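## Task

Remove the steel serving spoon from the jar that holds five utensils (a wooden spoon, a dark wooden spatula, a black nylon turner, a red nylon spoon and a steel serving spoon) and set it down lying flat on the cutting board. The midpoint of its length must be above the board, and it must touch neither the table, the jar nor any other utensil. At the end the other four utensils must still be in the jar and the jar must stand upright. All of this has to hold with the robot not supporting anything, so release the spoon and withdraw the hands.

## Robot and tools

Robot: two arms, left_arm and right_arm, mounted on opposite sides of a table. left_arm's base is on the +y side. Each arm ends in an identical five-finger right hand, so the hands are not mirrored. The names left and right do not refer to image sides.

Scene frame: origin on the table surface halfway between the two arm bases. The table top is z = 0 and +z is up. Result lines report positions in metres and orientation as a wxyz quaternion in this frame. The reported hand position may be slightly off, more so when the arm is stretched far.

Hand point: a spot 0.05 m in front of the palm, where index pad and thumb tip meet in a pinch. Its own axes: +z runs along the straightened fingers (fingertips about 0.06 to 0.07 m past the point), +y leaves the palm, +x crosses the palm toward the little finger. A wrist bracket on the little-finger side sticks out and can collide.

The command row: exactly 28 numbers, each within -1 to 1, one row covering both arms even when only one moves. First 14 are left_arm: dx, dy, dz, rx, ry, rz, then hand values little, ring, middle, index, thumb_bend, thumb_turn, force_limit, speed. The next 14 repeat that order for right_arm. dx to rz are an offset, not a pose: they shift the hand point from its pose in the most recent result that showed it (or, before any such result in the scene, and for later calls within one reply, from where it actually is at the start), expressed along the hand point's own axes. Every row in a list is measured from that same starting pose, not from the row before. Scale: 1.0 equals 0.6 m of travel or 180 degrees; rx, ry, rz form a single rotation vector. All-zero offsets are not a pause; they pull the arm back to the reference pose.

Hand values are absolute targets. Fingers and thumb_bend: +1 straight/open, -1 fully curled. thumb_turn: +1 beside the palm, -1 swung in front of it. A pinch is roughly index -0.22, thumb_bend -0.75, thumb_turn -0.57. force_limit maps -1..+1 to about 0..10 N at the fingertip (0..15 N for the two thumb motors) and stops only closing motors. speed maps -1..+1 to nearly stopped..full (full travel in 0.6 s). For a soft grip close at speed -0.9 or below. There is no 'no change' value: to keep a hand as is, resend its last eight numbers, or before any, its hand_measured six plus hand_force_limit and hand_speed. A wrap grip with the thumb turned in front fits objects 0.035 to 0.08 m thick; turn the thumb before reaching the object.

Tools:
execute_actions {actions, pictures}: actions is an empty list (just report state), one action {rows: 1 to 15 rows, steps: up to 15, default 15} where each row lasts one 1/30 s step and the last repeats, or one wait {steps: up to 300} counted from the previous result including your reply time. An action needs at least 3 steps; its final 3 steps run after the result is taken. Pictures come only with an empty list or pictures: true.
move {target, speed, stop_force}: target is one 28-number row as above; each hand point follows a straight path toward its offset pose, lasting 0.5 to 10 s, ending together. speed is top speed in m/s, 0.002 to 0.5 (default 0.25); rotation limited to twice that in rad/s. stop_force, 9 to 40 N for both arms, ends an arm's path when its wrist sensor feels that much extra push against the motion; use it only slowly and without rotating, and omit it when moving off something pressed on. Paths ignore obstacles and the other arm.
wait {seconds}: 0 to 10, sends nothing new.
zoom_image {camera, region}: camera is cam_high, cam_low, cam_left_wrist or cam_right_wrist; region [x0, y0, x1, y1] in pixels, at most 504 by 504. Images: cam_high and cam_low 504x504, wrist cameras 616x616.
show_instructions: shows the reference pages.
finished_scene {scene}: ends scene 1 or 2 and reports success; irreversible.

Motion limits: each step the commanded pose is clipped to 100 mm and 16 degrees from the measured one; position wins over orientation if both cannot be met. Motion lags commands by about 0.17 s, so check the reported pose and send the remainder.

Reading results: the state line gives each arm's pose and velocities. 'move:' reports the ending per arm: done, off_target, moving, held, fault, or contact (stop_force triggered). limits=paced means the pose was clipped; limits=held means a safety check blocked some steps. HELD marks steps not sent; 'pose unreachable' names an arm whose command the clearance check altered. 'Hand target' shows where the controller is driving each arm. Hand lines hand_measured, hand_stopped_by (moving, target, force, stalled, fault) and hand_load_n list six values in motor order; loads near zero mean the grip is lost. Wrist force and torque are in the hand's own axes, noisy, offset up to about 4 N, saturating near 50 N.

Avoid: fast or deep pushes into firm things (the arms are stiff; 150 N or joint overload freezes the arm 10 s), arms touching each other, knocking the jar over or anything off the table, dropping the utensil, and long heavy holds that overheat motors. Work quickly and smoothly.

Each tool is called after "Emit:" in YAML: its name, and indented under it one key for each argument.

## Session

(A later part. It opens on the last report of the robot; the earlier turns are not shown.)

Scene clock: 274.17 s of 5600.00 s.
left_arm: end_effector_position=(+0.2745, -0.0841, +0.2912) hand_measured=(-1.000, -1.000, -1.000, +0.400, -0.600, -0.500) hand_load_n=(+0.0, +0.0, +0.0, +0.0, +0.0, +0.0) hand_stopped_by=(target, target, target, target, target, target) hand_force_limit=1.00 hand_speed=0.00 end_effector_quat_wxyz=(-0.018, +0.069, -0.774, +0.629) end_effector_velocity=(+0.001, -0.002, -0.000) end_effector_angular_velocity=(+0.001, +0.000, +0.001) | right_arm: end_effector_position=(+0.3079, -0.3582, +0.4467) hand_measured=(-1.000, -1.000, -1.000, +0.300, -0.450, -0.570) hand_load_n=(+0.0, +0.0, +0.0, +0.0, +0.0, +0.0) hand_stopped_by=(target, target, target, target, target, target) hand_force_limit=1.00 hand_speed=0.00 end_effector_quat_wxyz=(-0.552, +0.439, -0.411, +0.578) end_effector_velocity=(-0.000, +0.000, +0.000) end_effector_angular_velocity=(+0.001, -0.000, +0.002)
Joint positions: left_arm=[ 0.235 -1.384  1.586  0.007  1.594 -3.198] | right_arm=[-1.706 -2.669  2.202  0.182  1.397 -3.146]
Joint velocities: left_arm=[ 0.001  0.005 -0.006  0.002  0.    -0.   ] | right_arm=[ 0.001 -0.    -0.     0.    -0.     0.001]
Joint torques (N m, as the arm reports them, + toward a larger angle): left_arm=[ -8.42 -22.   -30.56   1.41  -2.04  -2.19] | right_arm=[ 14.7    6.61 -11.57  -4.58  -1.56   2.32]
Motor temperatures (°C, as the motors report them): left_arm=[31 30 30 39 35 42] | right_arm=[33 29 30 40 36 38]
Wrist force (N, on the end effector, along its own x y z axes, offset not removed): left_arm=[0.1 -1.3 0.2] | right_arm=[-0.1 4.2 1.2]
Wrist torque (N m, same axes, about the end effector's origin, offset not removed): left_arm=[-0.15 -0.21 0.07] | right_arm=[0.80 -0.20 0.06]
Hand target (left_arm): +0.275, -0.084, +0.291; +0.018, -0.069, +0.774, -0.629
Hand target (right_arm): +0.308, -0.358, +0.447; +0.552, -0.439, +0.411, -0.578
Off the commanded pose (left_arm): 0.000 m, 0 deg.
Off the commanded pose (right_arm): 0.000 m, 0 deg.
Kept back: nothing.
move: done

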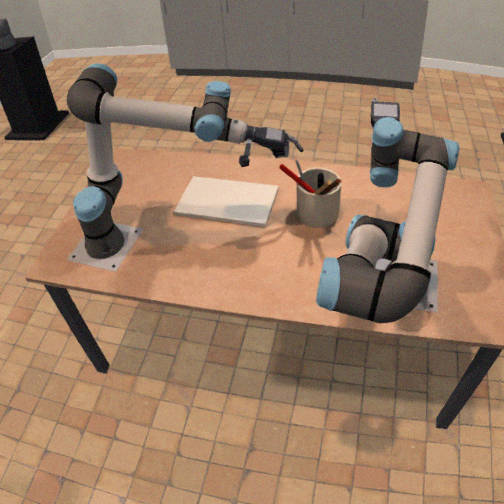

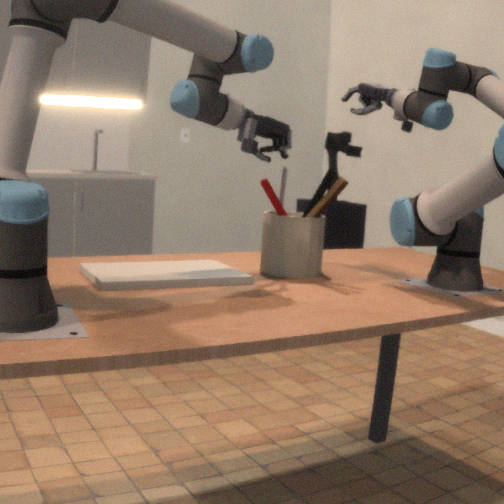

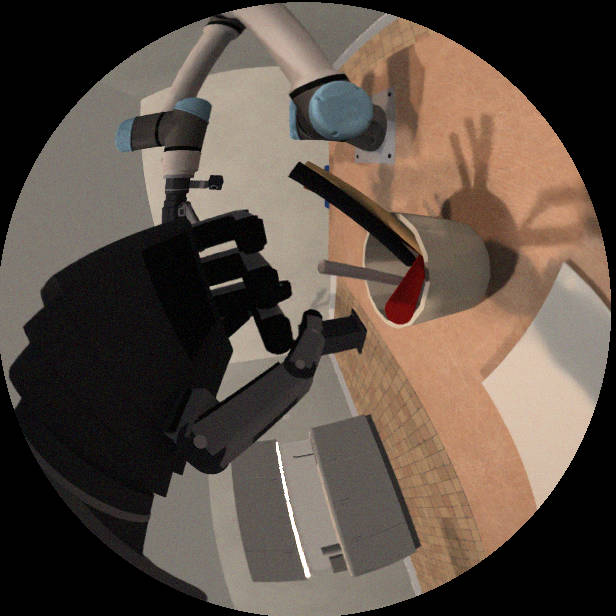

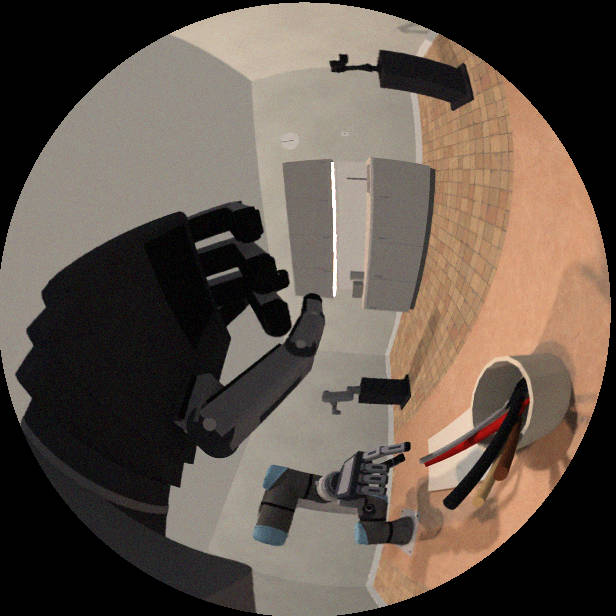

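Emit:
move:
  target: [0.017,0.003,0.012,0,0,0,-1,-1,-1,0.4,-0.6,-0.5,1,0,0,0,0,0,0,0,-1,-1,-1,0.3,-0.45,-0.57,1.0,0]
  speed: 0.03

Emit:
move:
  target: [0,0.06,0.013,0,0,0,-1,-1,-1,0.4,-0.6,-0.5,1,0,0,0,0,0,0,0,-1,-1,-1,0.3,-0.45,-0.57,1.0,0]
  speed: 0.01
  stop_force: 9

Emit:
zoom_image:
  camera: "cam_high"
  region: [220,130,360,240]

Emit:
zoom_image:
  camera: "cam_low"
  region: [210,120,350,240]

Emit:
zoom_image:
  camera: "cam_left_wrist"
  region: [200,200,450,400]

Scene clock: 275.23 s of 5600.00 s.
left_arm: end_effector_position=(+0.2653, -0.0918, +0.2886) hand_measured=(-1.000, -1.000, -1.000, +0.400, -0.600, -0.500) hand_load_n=(+0.0, +0.0, +0.0, +0.0, +0.0, +0.0) hand_stopped_by=(target, target, target, target, target, target) hand_force_limit=1.00 hand_speed=0.00 end_effector_quat_wxyz=(-0.018, +0.069, -0.774, +0.629) end_effector_velocity=(-0.002, -0.002, -0.001) end_effector_angular_velocity=(+0.001, -0.001, -0.001) | right_arm: end_effector_position=(+0.3079, -0.3582, +0.4467) hand_measured=(-1.000, -1.000, -1.000, +0.300, -0.450, -0.570) hand_load_n=(+0.0, +0.0, +0.0, +0.0, +0.0, +0.0) hand_stopped_by=(target, target, target, target, target, target) hand_force_limit=1.00 hand_speed=0.00 end_effector_quat_wxyz=(-0.552, +0.439, -0.411, +0.578) end_effector_velocity=(+0.000, +0.000, +0.000) end_effector_angular_velocity=(+0.002, -0.000, +0.001)
Joint positions: left_arm=[ 0.212 -1.375  1.582  0.002  1.572 -3.203] | right_arm=[-1.706 -2.669  2.202  0.182  1.397 -3.146]
Joint velocities: left_arm=[-0.005  0.002 -0.    -0.001 -0.004 -0.   ] | right_arm=[-0.     0.    -0.     0.    -0.001  0.002]
Joint torques (N m, as the arm reports them, + toward a larger angle): left_arm=[ -6.81 -19.85 -30.04  -3.49  -2.18  -2.19] | right_arm=[ 14.14   6.39 -11.53  -4.68  -1.58   2.43]
Motor temperatures (°C, as the motors report them): left_arm=[31 30 30 39 35 42] | right_arm=[33 29 30 40 36 38]
Wrist force (N, on the end effector, along its own x y z axes, offset not removed): left_arm=[0.1 -1.4 0.6] | right_arm=[0.5 2.8 2.1]
Wrist torque (N m, same axes, about the end effector's origin, offset not removed): left_arm=[-0.21 -0.25 0.14] | right_arm=[0.46 -0.23 0.07]
Hand target (left_arm): +0.265, -0.092, +0.289; +0.018, -0.069, +0.774, -0.629
Hand target (right_arm): +0.308, -0.358, +0.447; +0.552, -0.439, +0.411, -0.578
Off the commanded pose (left_arm): 0.000 m, 0 deg.
Off the commanded pose (right_arm): 0.000 m, 0 deg.
Kept back: nothing.
move: done

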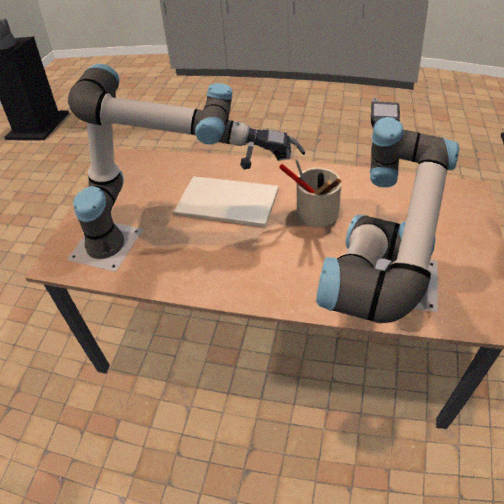

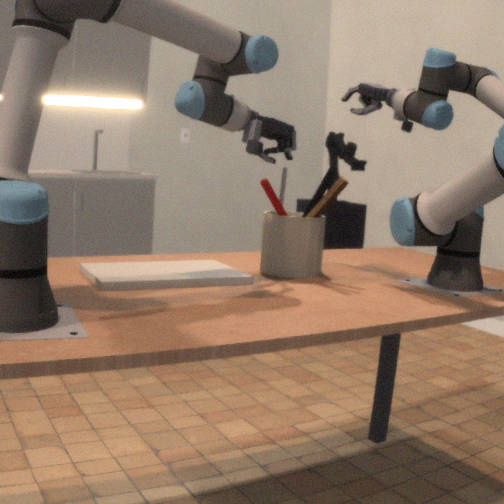

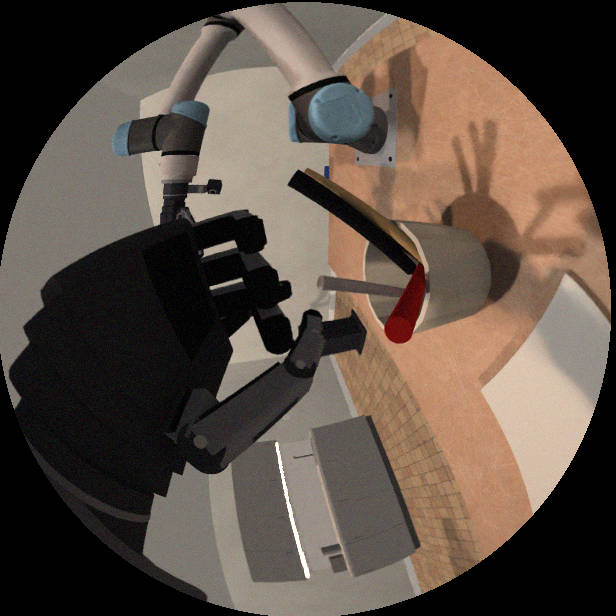

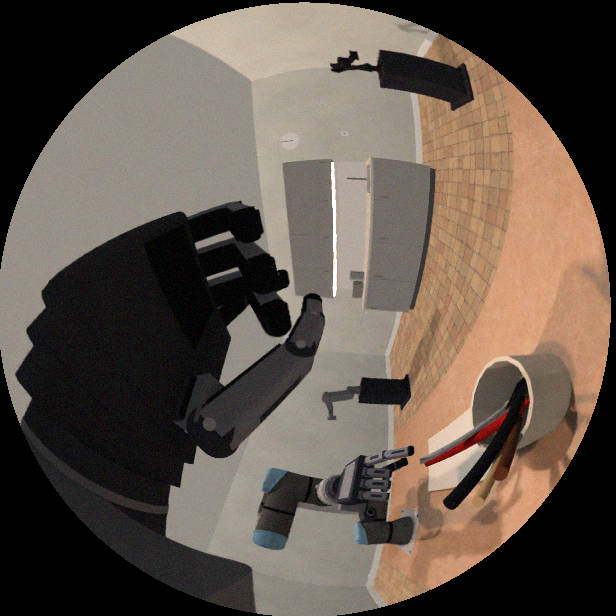

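Scene clock: 279.13 s of 5600.00 s.
left_arm: end_effector_position=(+0.2631, -0.0922, +0.2523) hand_measured=(-1.000, -1.000, -1.000, +0.400, -0.600, -0.500) hand_load_n=(+0.0, +0.0, +0.0, +0.0, +0.0, +0.0) hand_stopped_by=(target, target, target, target, target, target) hand_force_limit=1.00 hand_speed=0.00 end_effector_quat_wxyz=(-0.018, +0.069, -0.774, +0.629) end_effector_velocity=(+0.000, +0.000, -0.004) end_effector_angular_velocity=(+0.001, -0.000, +0.001) | right_arm: end_effector_position=(+0.3079, -0.3582, +0.4467) hand_measured=(-1.000, -1.000, -1.000, +0.300, -0.450, -0.570) hand_load_n=(+0.0, +0.0, +0.0, +0.0, +0.0, +0.0) hand_stopped_by=(target, target, target, target, target, target) hand_force_limit=1.00 hand_speed=0.00 end_effector_quat_wxyz=(-0.552, +0.439, -0.411, +0.578) end_effector_velocity=(+0.000, -0.000, +0.000) end_effector_angular_velocity=(-0.001, +0.000, -0.001)
Joint positions: left_arm=[ 0.207 -1.354  1.653 -0.089  1.567 -3.204] | right_arm=[-1.706 -2.669  2.202  0.182  1.397 -3.146]
Joint velocities: left_arm=[ 0.     0.003  0.006 -0.008 -0.     0.   ] | right_arm=[-0.001  0.    -0.     0.    -0.    -0.001]
Joint torques (N m, as the arm reports them, + toward a larger angle): left_arm=[ -6.93 -21.11 -15.63  -3.41  -2.19  -2.19] | right_arm=[ 13.18   7.38 -11.55  -4.71  -1.54   2.55]
Motor temperatures (°C, as the motors report them): left_arm=[31 30 30 39 35 42] | right_arm=[33 29 30 40 36 38]
Wrist force (N, on the end effector, along its own x y z axes, offset not removed): left_arm=[-0.9 -2.3 1.1] | right_arm=[0.9 3.0 2.8]
Wrist torque (N m, same axes, about the end effector's origin, offset not removed): left_arm=[-0.28 -0.11 -0.03] | right_arm=[0.41 -0.33 0.14]
Hand target (left_arm): +0.263, -0.092, +0.252; +0.018, -0.069, +0.774, -0.629
Hand target (right_arm): +0.308, -0.358, +0.447; +0.552, -0.439, +0.411, -0.578
Off the commanded pose (left_arm): 0.000 m, 0 deg.
Off the commanded pose (right_arm): 0.000 m, 0 deg.
Kept back: nothing.
move: done

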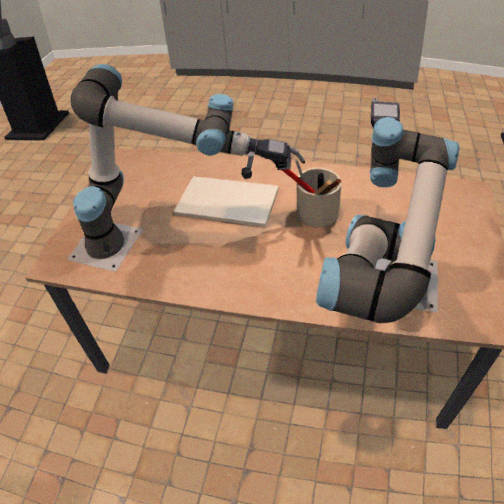

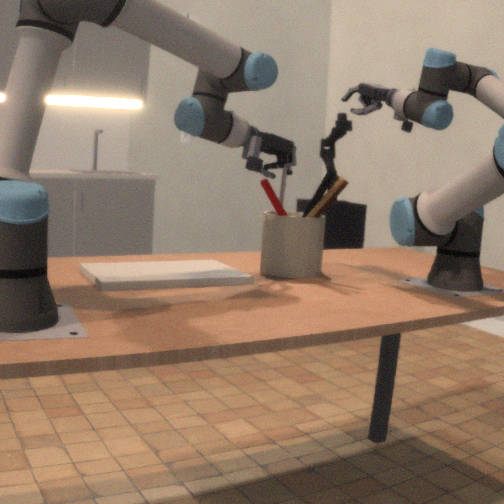

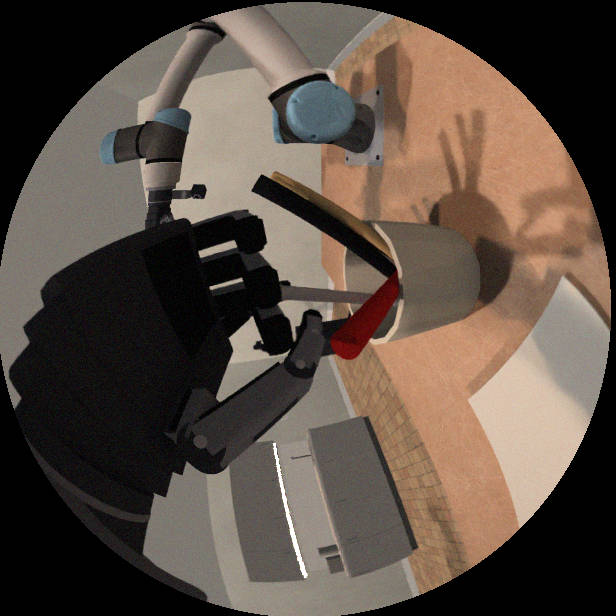

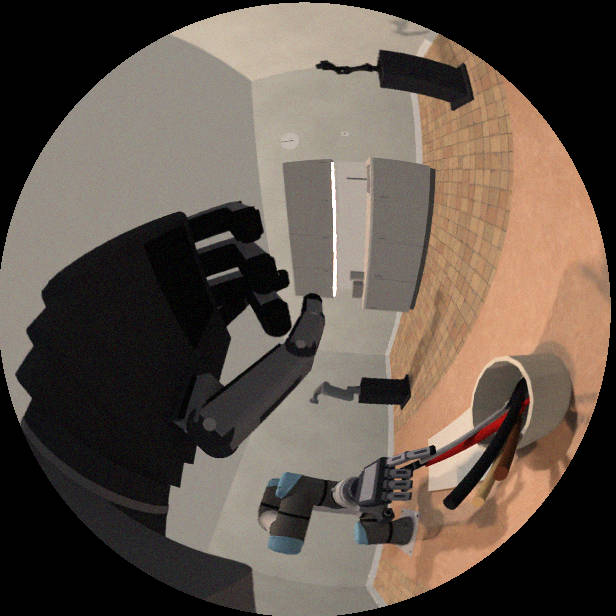

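Region (220, 130, 360, 240) of cam_high's 504x504 image, scaled by 3.600, with more detail than that image has; it fills the top 396 rows of this view, and the rest is white.

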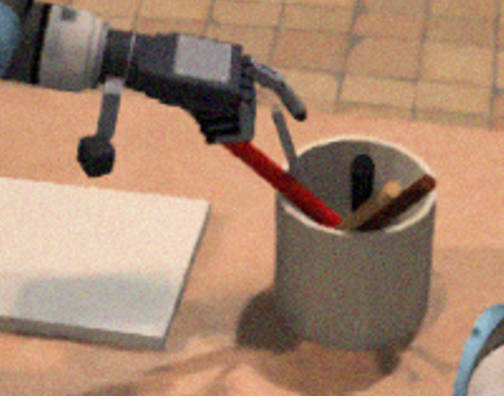

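Region (210, 120, 350, 240) of cam_low's 504x504 image, scaled by 3.600, with more detail than that image has; it fills the top 432 rows of this view, and the rest is white.

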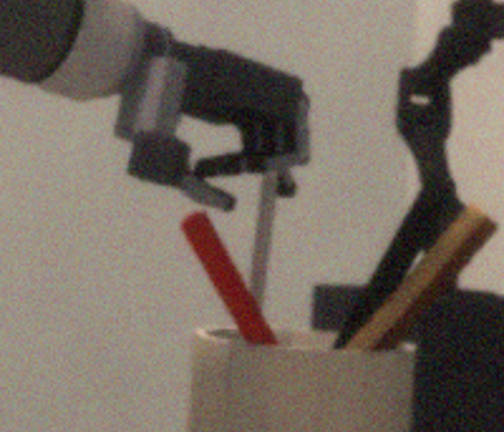

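Region (200, 200, 450, 400) of cam_left_wrist's 616x616 image, scaled by 2.016, with more detail than that image has; it fills the top 403 rows of this view, and the rest is white.

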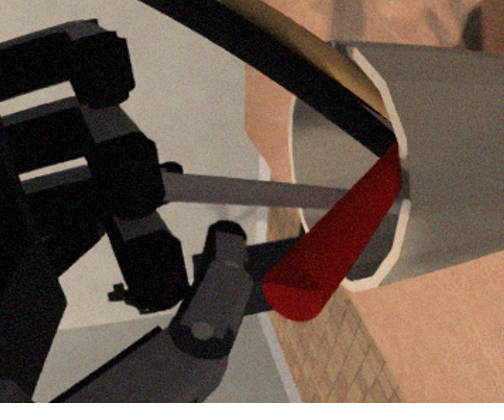

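Emit:
move:
  target: [0.016,0.012,0.003,0,0,0,-1,-1,-1,0.4,-0.6,-0.5,1,0,0,0,0,0,0,0,-1,-1,-1,0.3,-0.45,-0.57,1.0,0]
  speed: 0.01

Emit:
zoom_image:
  camera: "cam_high"
  region: [220,130,360,240]

Emit:
zoom_image:
  camera: "cam_low"
  region: [210,120,350,240]

Emit:
zoom_image:
  camera: "cam_left_wrist"
  region: [200,200,450,400]

Scene clock: 280.77 s of 5600.00 s.
left_arm: end_effector_position=(+0.2535, -0.0937, +0.2457) hand_measured=(-1.000, -1.000, -1.000, +0.400, -0.600, -0.500) hand_load_n=(+0.0, +0.0, +0.0, +0.0, +0.0, +0.0) hand_stopped_by=(target, target, target, target, target, target) hand_force_limit=1.00 hand_speed=0.00 end_effector_quat_wxyz=(-0.018, +0.069, -0.774, +0.629) end_effector_velocity=(-0.004, -0.001, -0.001) end_effector_angular_velocity=(-0.001, +0.000, -0.002) | right_arm: end_effector_position=(+0.3079, -0.3582, +0.4467) hand_measured=(-1.000, -1.000, -1.000, +0.300, -0.450, -0.570) hand_load_n=(+0.0, +0.0, +0.0, +0.0, +0.0, +0.0) hand_stopped_by=(target, target, target, target, target, target) hand_force_limit=1.00 hand_speed=0.00 end_effector_quat_wxyz=(-0.552, +0.439, -0.411, +0.578) end_effector_velocity=(-0.000, +0.000, +0.000) end_effector_angular_velocity=(-0.002, -0.001, -0.000)
Joint positions: left_arm=[ 0.185 -1.355  1.671 -0.107  1.545 -3.209] | right_arm=[-1.706 -2.669  2.202  0.182  1.397 -3.146]
Joint velocities: left_arm=[-0.007 -0.001  0.004 -0.004 -0.005 -0.001] | right_arm=[-0.    -0.    -0.     0.    -0.    -0.001]
Joint torques (N m, as the arm reports them, + toward a larger angle): left_arm=[ -6.94 -43.63 -15.24  -3.65  -2.38  -2.52] | right_arm=[ 13.8    7.46 -11.45  -4.64  -1.49   2.3 ]
Motor temperatures (°C, as the motors report them): left_arm=[31 30 30 39 35 42] | right_arm=[33 29 30 40 36 38]
Wrist force (N, on the end effector, along its own x y z axes, offset not removed): left_arm=[-0.2 -1.1 1.1] | right_arm=[-0.6 2.4 2.9]
Wrist torque (N m, same axes, about the end effector's origin, offset not removed): left_arm=[-0.14 -0.21 0.12] | right_arm=[0.47 -0.21 0.13]
Hand target (left_arm): +0.253, -0.094, +0.245; +0.018, -0.069, +0.774, -0.629
Hand target (right_arm): +0.308, -0.358, +0.447; +0.552, -0.439, +0.411, -0.578
Off the commanded pose (left_arm): 0.000 m, 0 deg.
Off the commanded pose (right_arm): 0.000 m, 0 deg.
Kept back: nothing.
move: done

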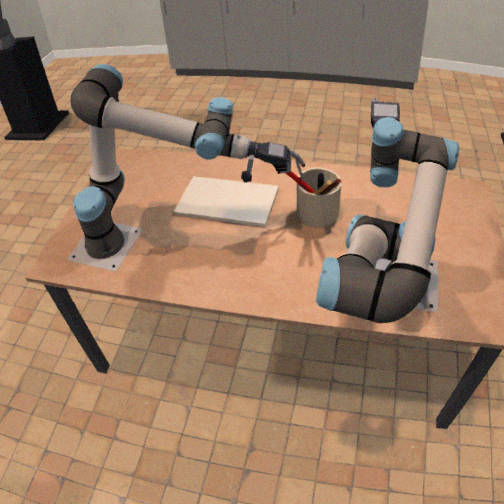

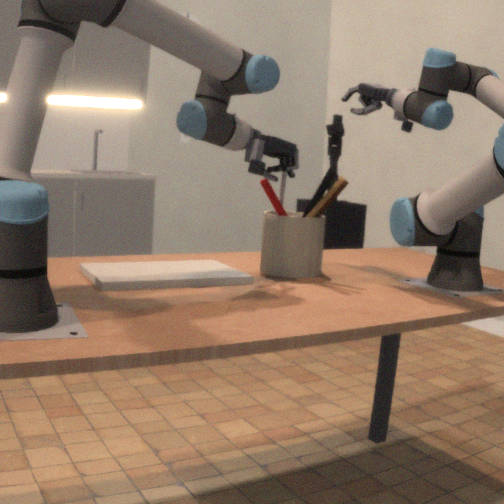

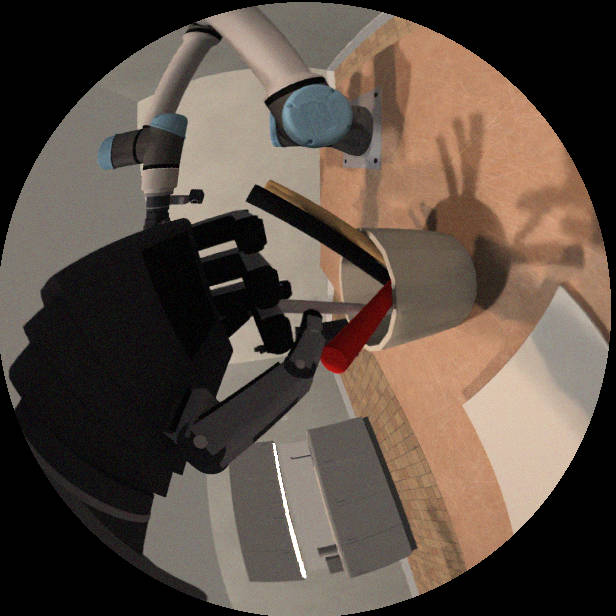

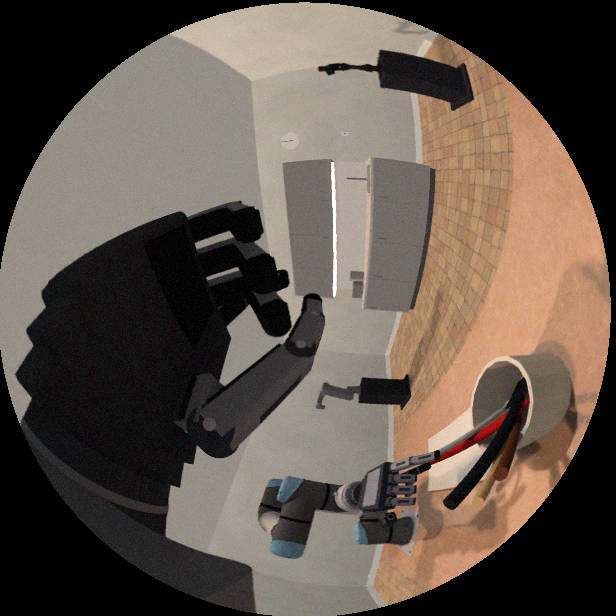

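Region (220, 130, 360, 240) of cam_high's 504x504 image, scaled by 3.600, with more detail than that image has; it fills the top 396 rows of this view, and the rest is white.

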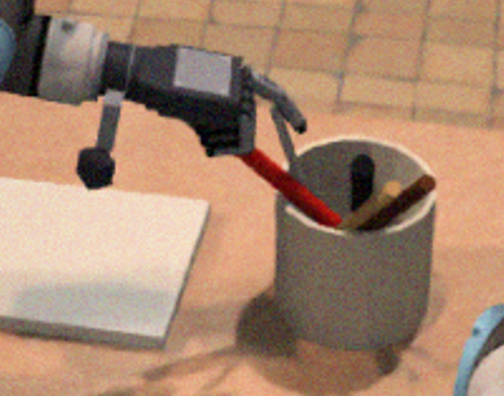

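Region (210, 120, 350, 240) of cam_low's 504x504 image, scaled by 3.600, with more detail than that image has; it fills the top 432 rows of this view, and the rest is white.

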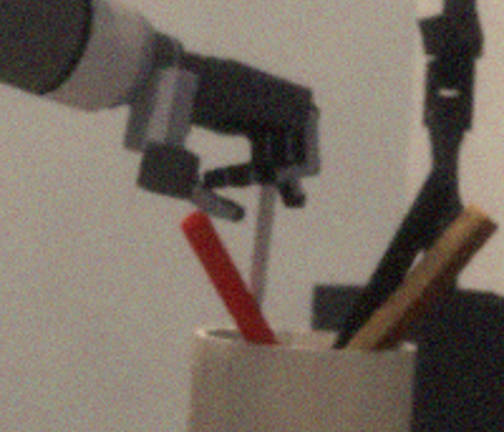

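Region (200, 200, 450, 400) of cam_left_wrist's 616x616 image, scaled by 2.016, with more detail than that image has; it fills the top 403 rows of this view, and the rest is white.

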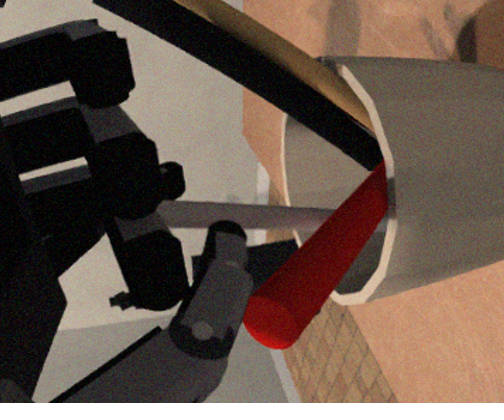

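Try a few mm more −X then close.

Emit:
move:
  target: [0.008,0,0,0,0,0,-1,-1,-1,0.4,-0.6,-0.5,1,0,0,0,0,0,0,0,-1,-1,-1,0.3,-0.45,-0.57,1.0,0]
  speed: 0.01

Emit:
execute_actions:
  actions:
    - {"rows":[[0,0,0,0,0,0,-1,-1,-1,-0.5,-0.7,-0.5,1,-0.8,0,0,0,0,0,0,-1,-1,-1,0.3,-0.45,-0.57,1.0,0]],"steps":5}

Emit:
wait:
  seconds: 3

Emit:
zoom_image:
  camera: "cam_left_wrist"
  region: [200,200,450,400]

Scene clock: 281.70 s of 5600.00 s.
left_arm: end_effector_position=(+0.2491, -0.0943, +0.2459) hand_measured=(-1.000, -1.000, -1.000, +0.400, -0.600, -0.500) hand_load_n=(+0.0, +0.0, +0.0, +0.0, +0.0, +0.0) hand_stopped_by=(target, target, target, target, target, target) hand_force_limit=1.00 hand_speed=0.00 end_effector_quat_wxyz=(-0.017, +0.069, -0.774, +0.629) end_effector_velocity=(-0.003, -0.000, +0.000) end_effector_angular_velocity=(+0.000, +0.001, +0.000) | right_arm: end_effector_position=(+0.3079, -0.3582, +0.4467) hand_measured=(-1.000, -1.000, -1.000, +0.300, -0.450, -0.570) hand_load_n=(+0.0, +0.0, +0.0, +0.0, +0.0, +0.0) hand_stopped_by=(target, target, target, target, target, target) hand_force_limit=1.00 hand_speed=0.00 end_effector_quat_wxyz=(-0.552, +0.439, -0.411, +0.578) end_effector_velocity=(+0.000, +0.000, -0.000) end_effector_angular_velocity=(-0.001, +0.000, +0.001)
Joint positions: left_arm=[ 0.175 -1.358  1.674 -0.107  1.536 -3.211] | right_arm=[-1.706 -2.669  2.202  0.182  1.397 -3.146]
Joint velocities: left_arm=[-0.006 -0.001  0.001  0.    -0.006 -0.003] | right_arm=[ 0.  0. -0. -0. -0. -0.]
Joint torques (N m, as the arm reports them, + toward a larger angle): left_arm=[ -7.09 -43.49 -16.6    1.53  -2.07  -2.24] | right_arm=[ 14.35   8.33 -11.46  -4.55  -1.52   2.4 ]
Motor temperatures (°C, as the motors report them): left_arm=[31 30 30 39 35 42] | right_arm=[33 29 30 40 36 38]
Wrist force (N, on the end effector, along its own x y z axes, offset not removed): left_arm=[-0.8 -1.2 1.9] | right_arm=[0.2 0.8 1.9]
Wrist torque (N m, same axes, about the end effector's origin, offset not removed): left_arm=[-0.20 -0.26 0.05] | right_arm=[0.22 -0.24 0.03]
Hand target (left_arm): +0.249, -0.094, +0.246; +0.018, -0.069, +0.774, -0.629
Hand target (right_arm): +0.308, -0.358, +0.447; +0.552, -0.439, +0.411, -0.578
Off the commanded pose (left_arm): 0.000 m, 0 deg.
Off the commanded pose (right_arm): 0.000 m, 0 deg.
Kept back: nothing.
move: done

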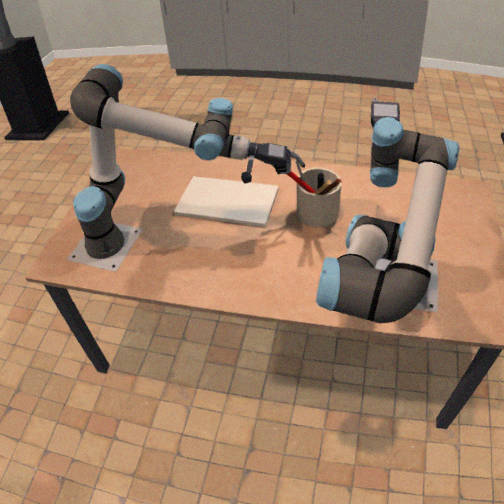

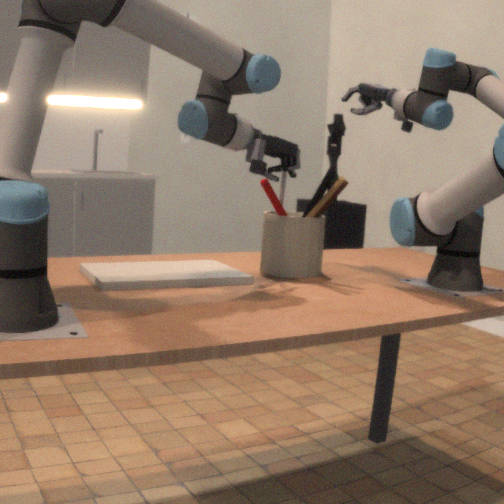

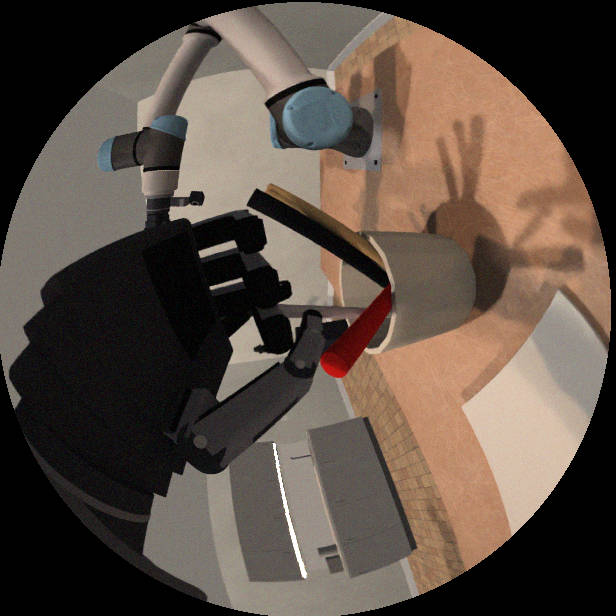

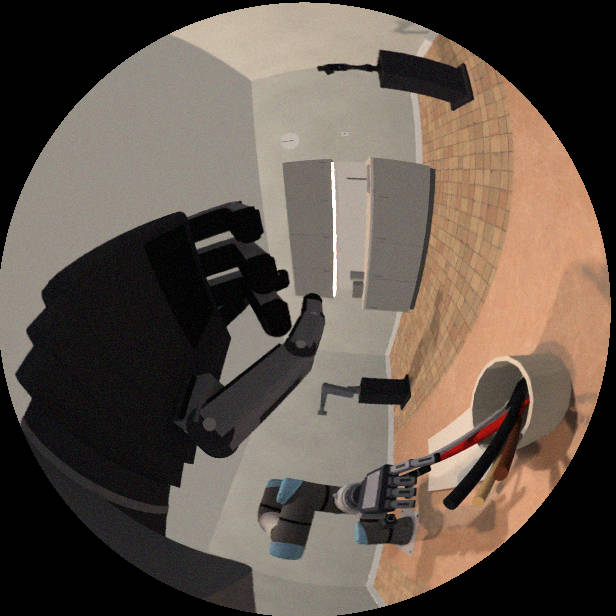

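Scene clock: 281.77 s of 5600.00 s.
left_arm: end_effector_position=(+0.2490, -0.0943, +0.2459) hand_measured=(-1.000, -1.000, -1.000, +0.400, -0.600, -0.500) hand_load_n=(+0.0, +0.0, +0.0, +0.0, +0.0, +0.0) hand_stopped_by=(target, target, target, moving, moving, target) hand_force_limit=1.00 hand_speed=-0.80 end_effector_quat_wxyz=(-0.017, +0.069, -0.774, +0.629) end_effector_velocity=(-0.000, +0.000, +0.000) end_effector_angular_velocity=(-0.001, +0.002, +0.000) | right_arm: end_effector_position=(+0.3079, -0.3582, +0.4467) hand_measured=(-1.000, -1.000, -1.000, +0.300, -0.450, -0.570) hand_load_n=(+0.0, +0.0, +0.0, +0.0, +0.0, +0.0) hand_stopped_by=(target, target, target, target, target, target) hand_force_limit=1.00 hand_speed=0.00 end_effector_quat_wxyz=(-0.552, +0.439, -0.411, +0.578) end_effector_velocity=(-0.000, +0.000, +0.000) end_effector_angular_velocity=(-0.000, -0.000, +0.001)
Joint positions: left_arm=[ 0.175 -1.358  1.674 -0.107  1.535 -3.211] | right_arm=[-1.706 -2.669  2.202  0.182  1.397 -3.146]
Joint velocities: left_arm=[-0.    -0.001  0.    -0.    -0.    -0.003] | right_arm=[ 0.001  0.    -0.     0.    -0.    -0.   ]
Joint torques (N m, as the arm reports them, + toward a larger angle): left_arm=[ -7.25 -42.96 -15.81   1.52  -2.17  -2.19] | right_arm=[ 13.64   7.19 -11.06  -4.57  -1.46   2.49]
Motor temperatures (°C, as the motors report them): left_arm=[31 30 30 39 35 42] | right_arm=[33 29 30 40 36 38]
Wrist force (N, on the end effector, along its own x y z axes, offset not removed): left_arm=[-0.1 -2.6 0.9] | right_arm=[1.1 2.6 2.1]
Wrist torque (N m, same axes, about the end effector's origin, offset not removed): left_arm=[-0.35 -0.24 0.04] | right_arm=[0.40 -0.38 0.10]
Steps of this call (steps 1 to 2: the first 2 steps of this action). Readings (end_effector_position | what the end effector reports):
1: left_arm (+0.2490, -0.0943, +0.2459) | right_arm (+0.3079, -0.3582, +0.4467) | left_arm hand_measured=(-1.000, -1.000, -1.000, +0.400, -0.600, -0.500) hand_load_n=(+0.0, +0.0, +0.0, +0.0, +0.0, +0.0) hand_stopped_by=(target, target, target, moving, moving, target) hand_force_limit=1.00 hand_speed=-0.80 | right_arm hand_measured=(-1.000, -1.000, -1.000, +0.300, -0.450, -0.570) hand_load_n=(+0.0, +0.0, +0.0, +0.0, +0.0, +0.0) hand_stopped_by=(target, target, target, target, target, target) hand_force_limit=1.00 hand_speed=0.00
2: the state above

Scene clock: 284.87 s of 5600.00 s.
left_arm: end_effector_position=(+0.2491, -0.0943, +0.2459) hand_measured=(-1.000, -1.000, -1.000, -0.240, -0.700, -0.500) hand_load_n=(+0.0, +0.0, +0.0, +9.5, +1.0, -0.5) hand_stopped_by=(target, target, target, force, target, target) hand_force_limit=1.00 hand_speed=-0.80 end_effector_quat_wxyz=(-0.017, +0.069, -0.774, +0.629) end_effector_velocity=(+0.001, +0.001, -0.000) end_effector_angular_velocity=(+0.002, -0.001, -0.000) | right_arm: end_effector_position=(+0.3079, -0.3582, +0.4467) hand_measured=(-1.000, -1.000, -1.000, +0.300, -0.450, -0.570) hand_load_n=(+0.0, +0.0, +0.0, +0.0, +0.0, +0.0) hand_stopped_by=(target, target, target, target, target, target) hand_force_limit=1.00 hand_speed=0.00 end_effector_quat_wxyz=(-0.552, +0.439, -0.411, +0.578) end_effector_velocity=(+0.000, -0.000, -0.000) end_effector_angular_velocity=(+0.001, +0.000, -0.000)
Joint positions: left_arm=[ 0.175 -1.358  1.674 -0.107  1.536 -3.211] | right_arm=[-1.706 -2.669  2.202  0.182  1.397 -3.146]
Joint velocities: left_arm=[ 0.001 -0.     0.001  0.001  0.001  0.001] | right_arm=[-0.     0.     0.    -0.     0.     0.001]
Joint torques (N m, as the arm reports them, + toward a larger angle): left_arm=[  6.88 -20.38 -29.95  -3.53   2.28   2.28] | right_arm=[ 14.73   5.89 -12.27  -4.75  -1.48   2.43]
Motor temperatures (°C, as the motors report them): left_arm=[31 30 30 39 35 42] | right_arm=[33 29 30 40 36 38]
Wrist force (N, on the end effector, along its own x y z axes, offset not removed): left_arm=[-0.3 -1.1 1.5] | right_arm=[3.0 2.1 2.9]
Wrist torque (N m, same axes, about the end effector's origin, offset not removed): left_arm=[-0.17 -0.28 0.04] | right_arm=[0.36 -0.71 0.18]
Hand target (left_arm): +0.249, -0.094, +0.246; +0.017, -0.069, +0.774, -0.629
Hand target (right_arm): +0.308, -0.358, +0.447; +0.552, -0.439, +0.411, -0.578
Off the commanded pose (left_arm): 0.000 m, 0 deg.
Off the commanded pose (right_arm): 0.000 m, 0 deg.
Kept back: nothing.
Steps of this call (steps 1 to 3: the last 3 steps of your previous action; steps 4 to 93: nothing new was sent). Readings (end_effector_position | what the end effector reports):
1: left_arm (+0.2490, -0.0943, +0.2459) | right_arm (+0.3079, -0.3582, +0.4467) | left_arm hand_measured=(-1.000, -1.000, -1.000, +0.400, -0.600, -0.500) hand_load_n=(+0.0, +0.0, +0.0, +0.0, +0.0, +0.0) hand_stopped_by=(target, target, target, moving, moving, target) hand_force_limit=1.00 hand_speed=-0.80 | right_arm hand_measured=(-1.000, -1.000, -1.000, +0.300, -0.450, -0.570) hand_load_n=(+0.0, +0.0, +0.0, +0.0, +0.0, +0.0) hand_stopped_by=(target, target, target, target, target, target) hand_force_limit=1.00 hand_speed=0.00
2: left_arm (+0.2490, -0.0943, +0.2459) | right_arm (+0.3079, -0.3582, +0.4467) | left_arm hand_measured=(-1.000, -1.000, -1.000, +0.390, -0.606, -0.500) hand_load_n=(+0.0, +0.0, +0.0, +0.0, +0.0, +0.0) hand_stopped_by=(target, target, target, moving, moving, target) hand_force_limit=1.00 hand_speed=-0.80 | right_arm hand_measured=(-1.000, -1.000, -1.000, +0.300, -0.450, -0.570) hand_load_n=(+0.0, +0.0, +0.0, +0.0, +0.0, +0.0) hand_stopped_by=(target, target, target, target, target, target) hand_force_limit=1.00 hand_speed=0.00
4: left_arm (+0.2490, -0.0943, +0.2459) | right_arm (+0.3079, -0.3582, +0.4467) | left_arm hand_measured=(-1.000, -1.000, -1.000, +0.368, -0.620, -0.500) hand_load_n=(+0.0, +0.0, +0.0, +0.0, +0.0, +0.0) hand_stopped_by=(target, target, target, moving, moving, target) hand_force_limit=1.00 hand_speed=-0.80 | right_arm hand_measured=(-1.000, -1.000, -1.000, +0.300, -0.450, -0.570) hand_load_n=(+0.0, +0.0, +0.0, +0.0, +0.0, +0.0) hand_stopped_by=(target, target, target, target, target, target) hand_force_limit=1.00 hand_speed=0.00
8: left_arm (+0.2491, -0.0943, +0.2459) | right_arm (+0.3079, -0.3582, +0.4467) | left_arm hand_measured=(-1.000, -1.000, -1.000, +0.324, -0.648, -0.500) hand_load_n=(+0.0, +0.0, +0.0, +0.0, +0.0, +0.0) hand_stopped_by=(target, target, target, moving, moving, target) hand_force_limit=1.00 hand_speed=-0.80 | right_arm hand_measured=(-1.000, -1.000, -1.000, +0.300, -0.450, -0.570) hand_load_n=(+0.0, +0.0, +0.0, +0.0, +0.0, +0.0) hand_stopped_by=(target, target, target, target, target, target) hand_force_limit=1.00 hand_speed=0.00
93: the state above

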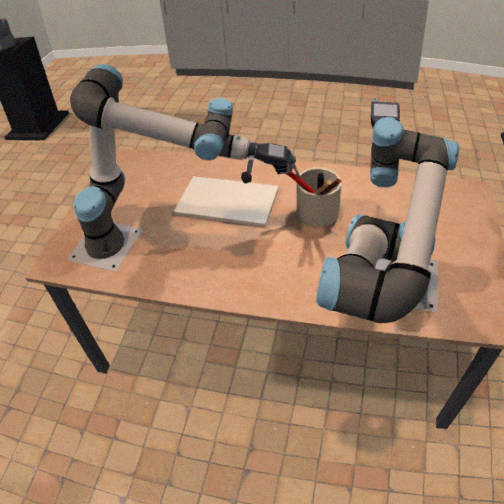

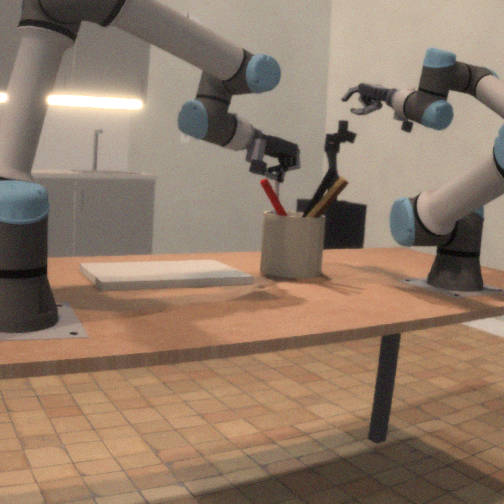

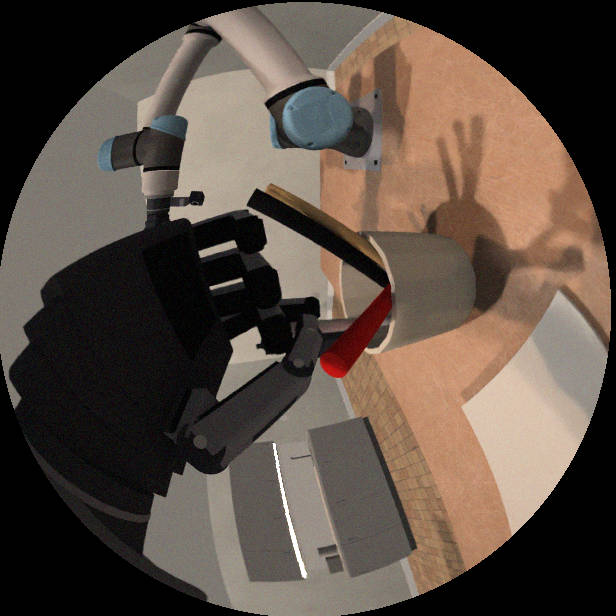

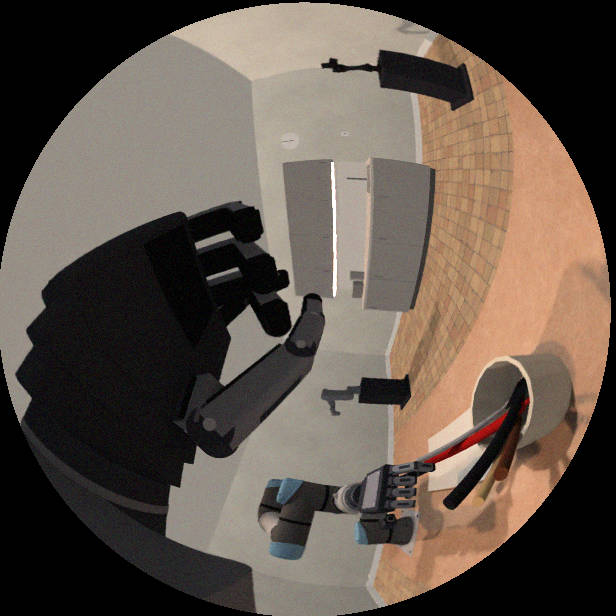

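Region (200, 200, 450, 400) of cam_left_wrist's 616x616 image, scaled by 2.016, with more detail than that image has; it fills the top 403 rows of this view, and the rest is white.

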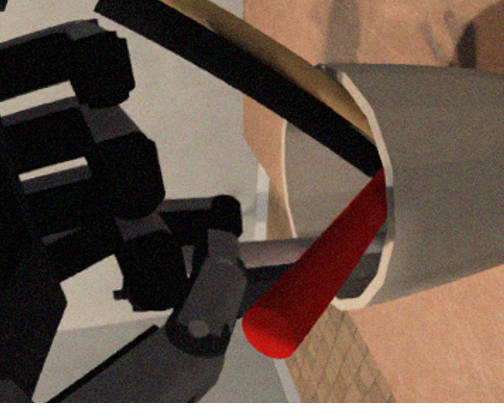

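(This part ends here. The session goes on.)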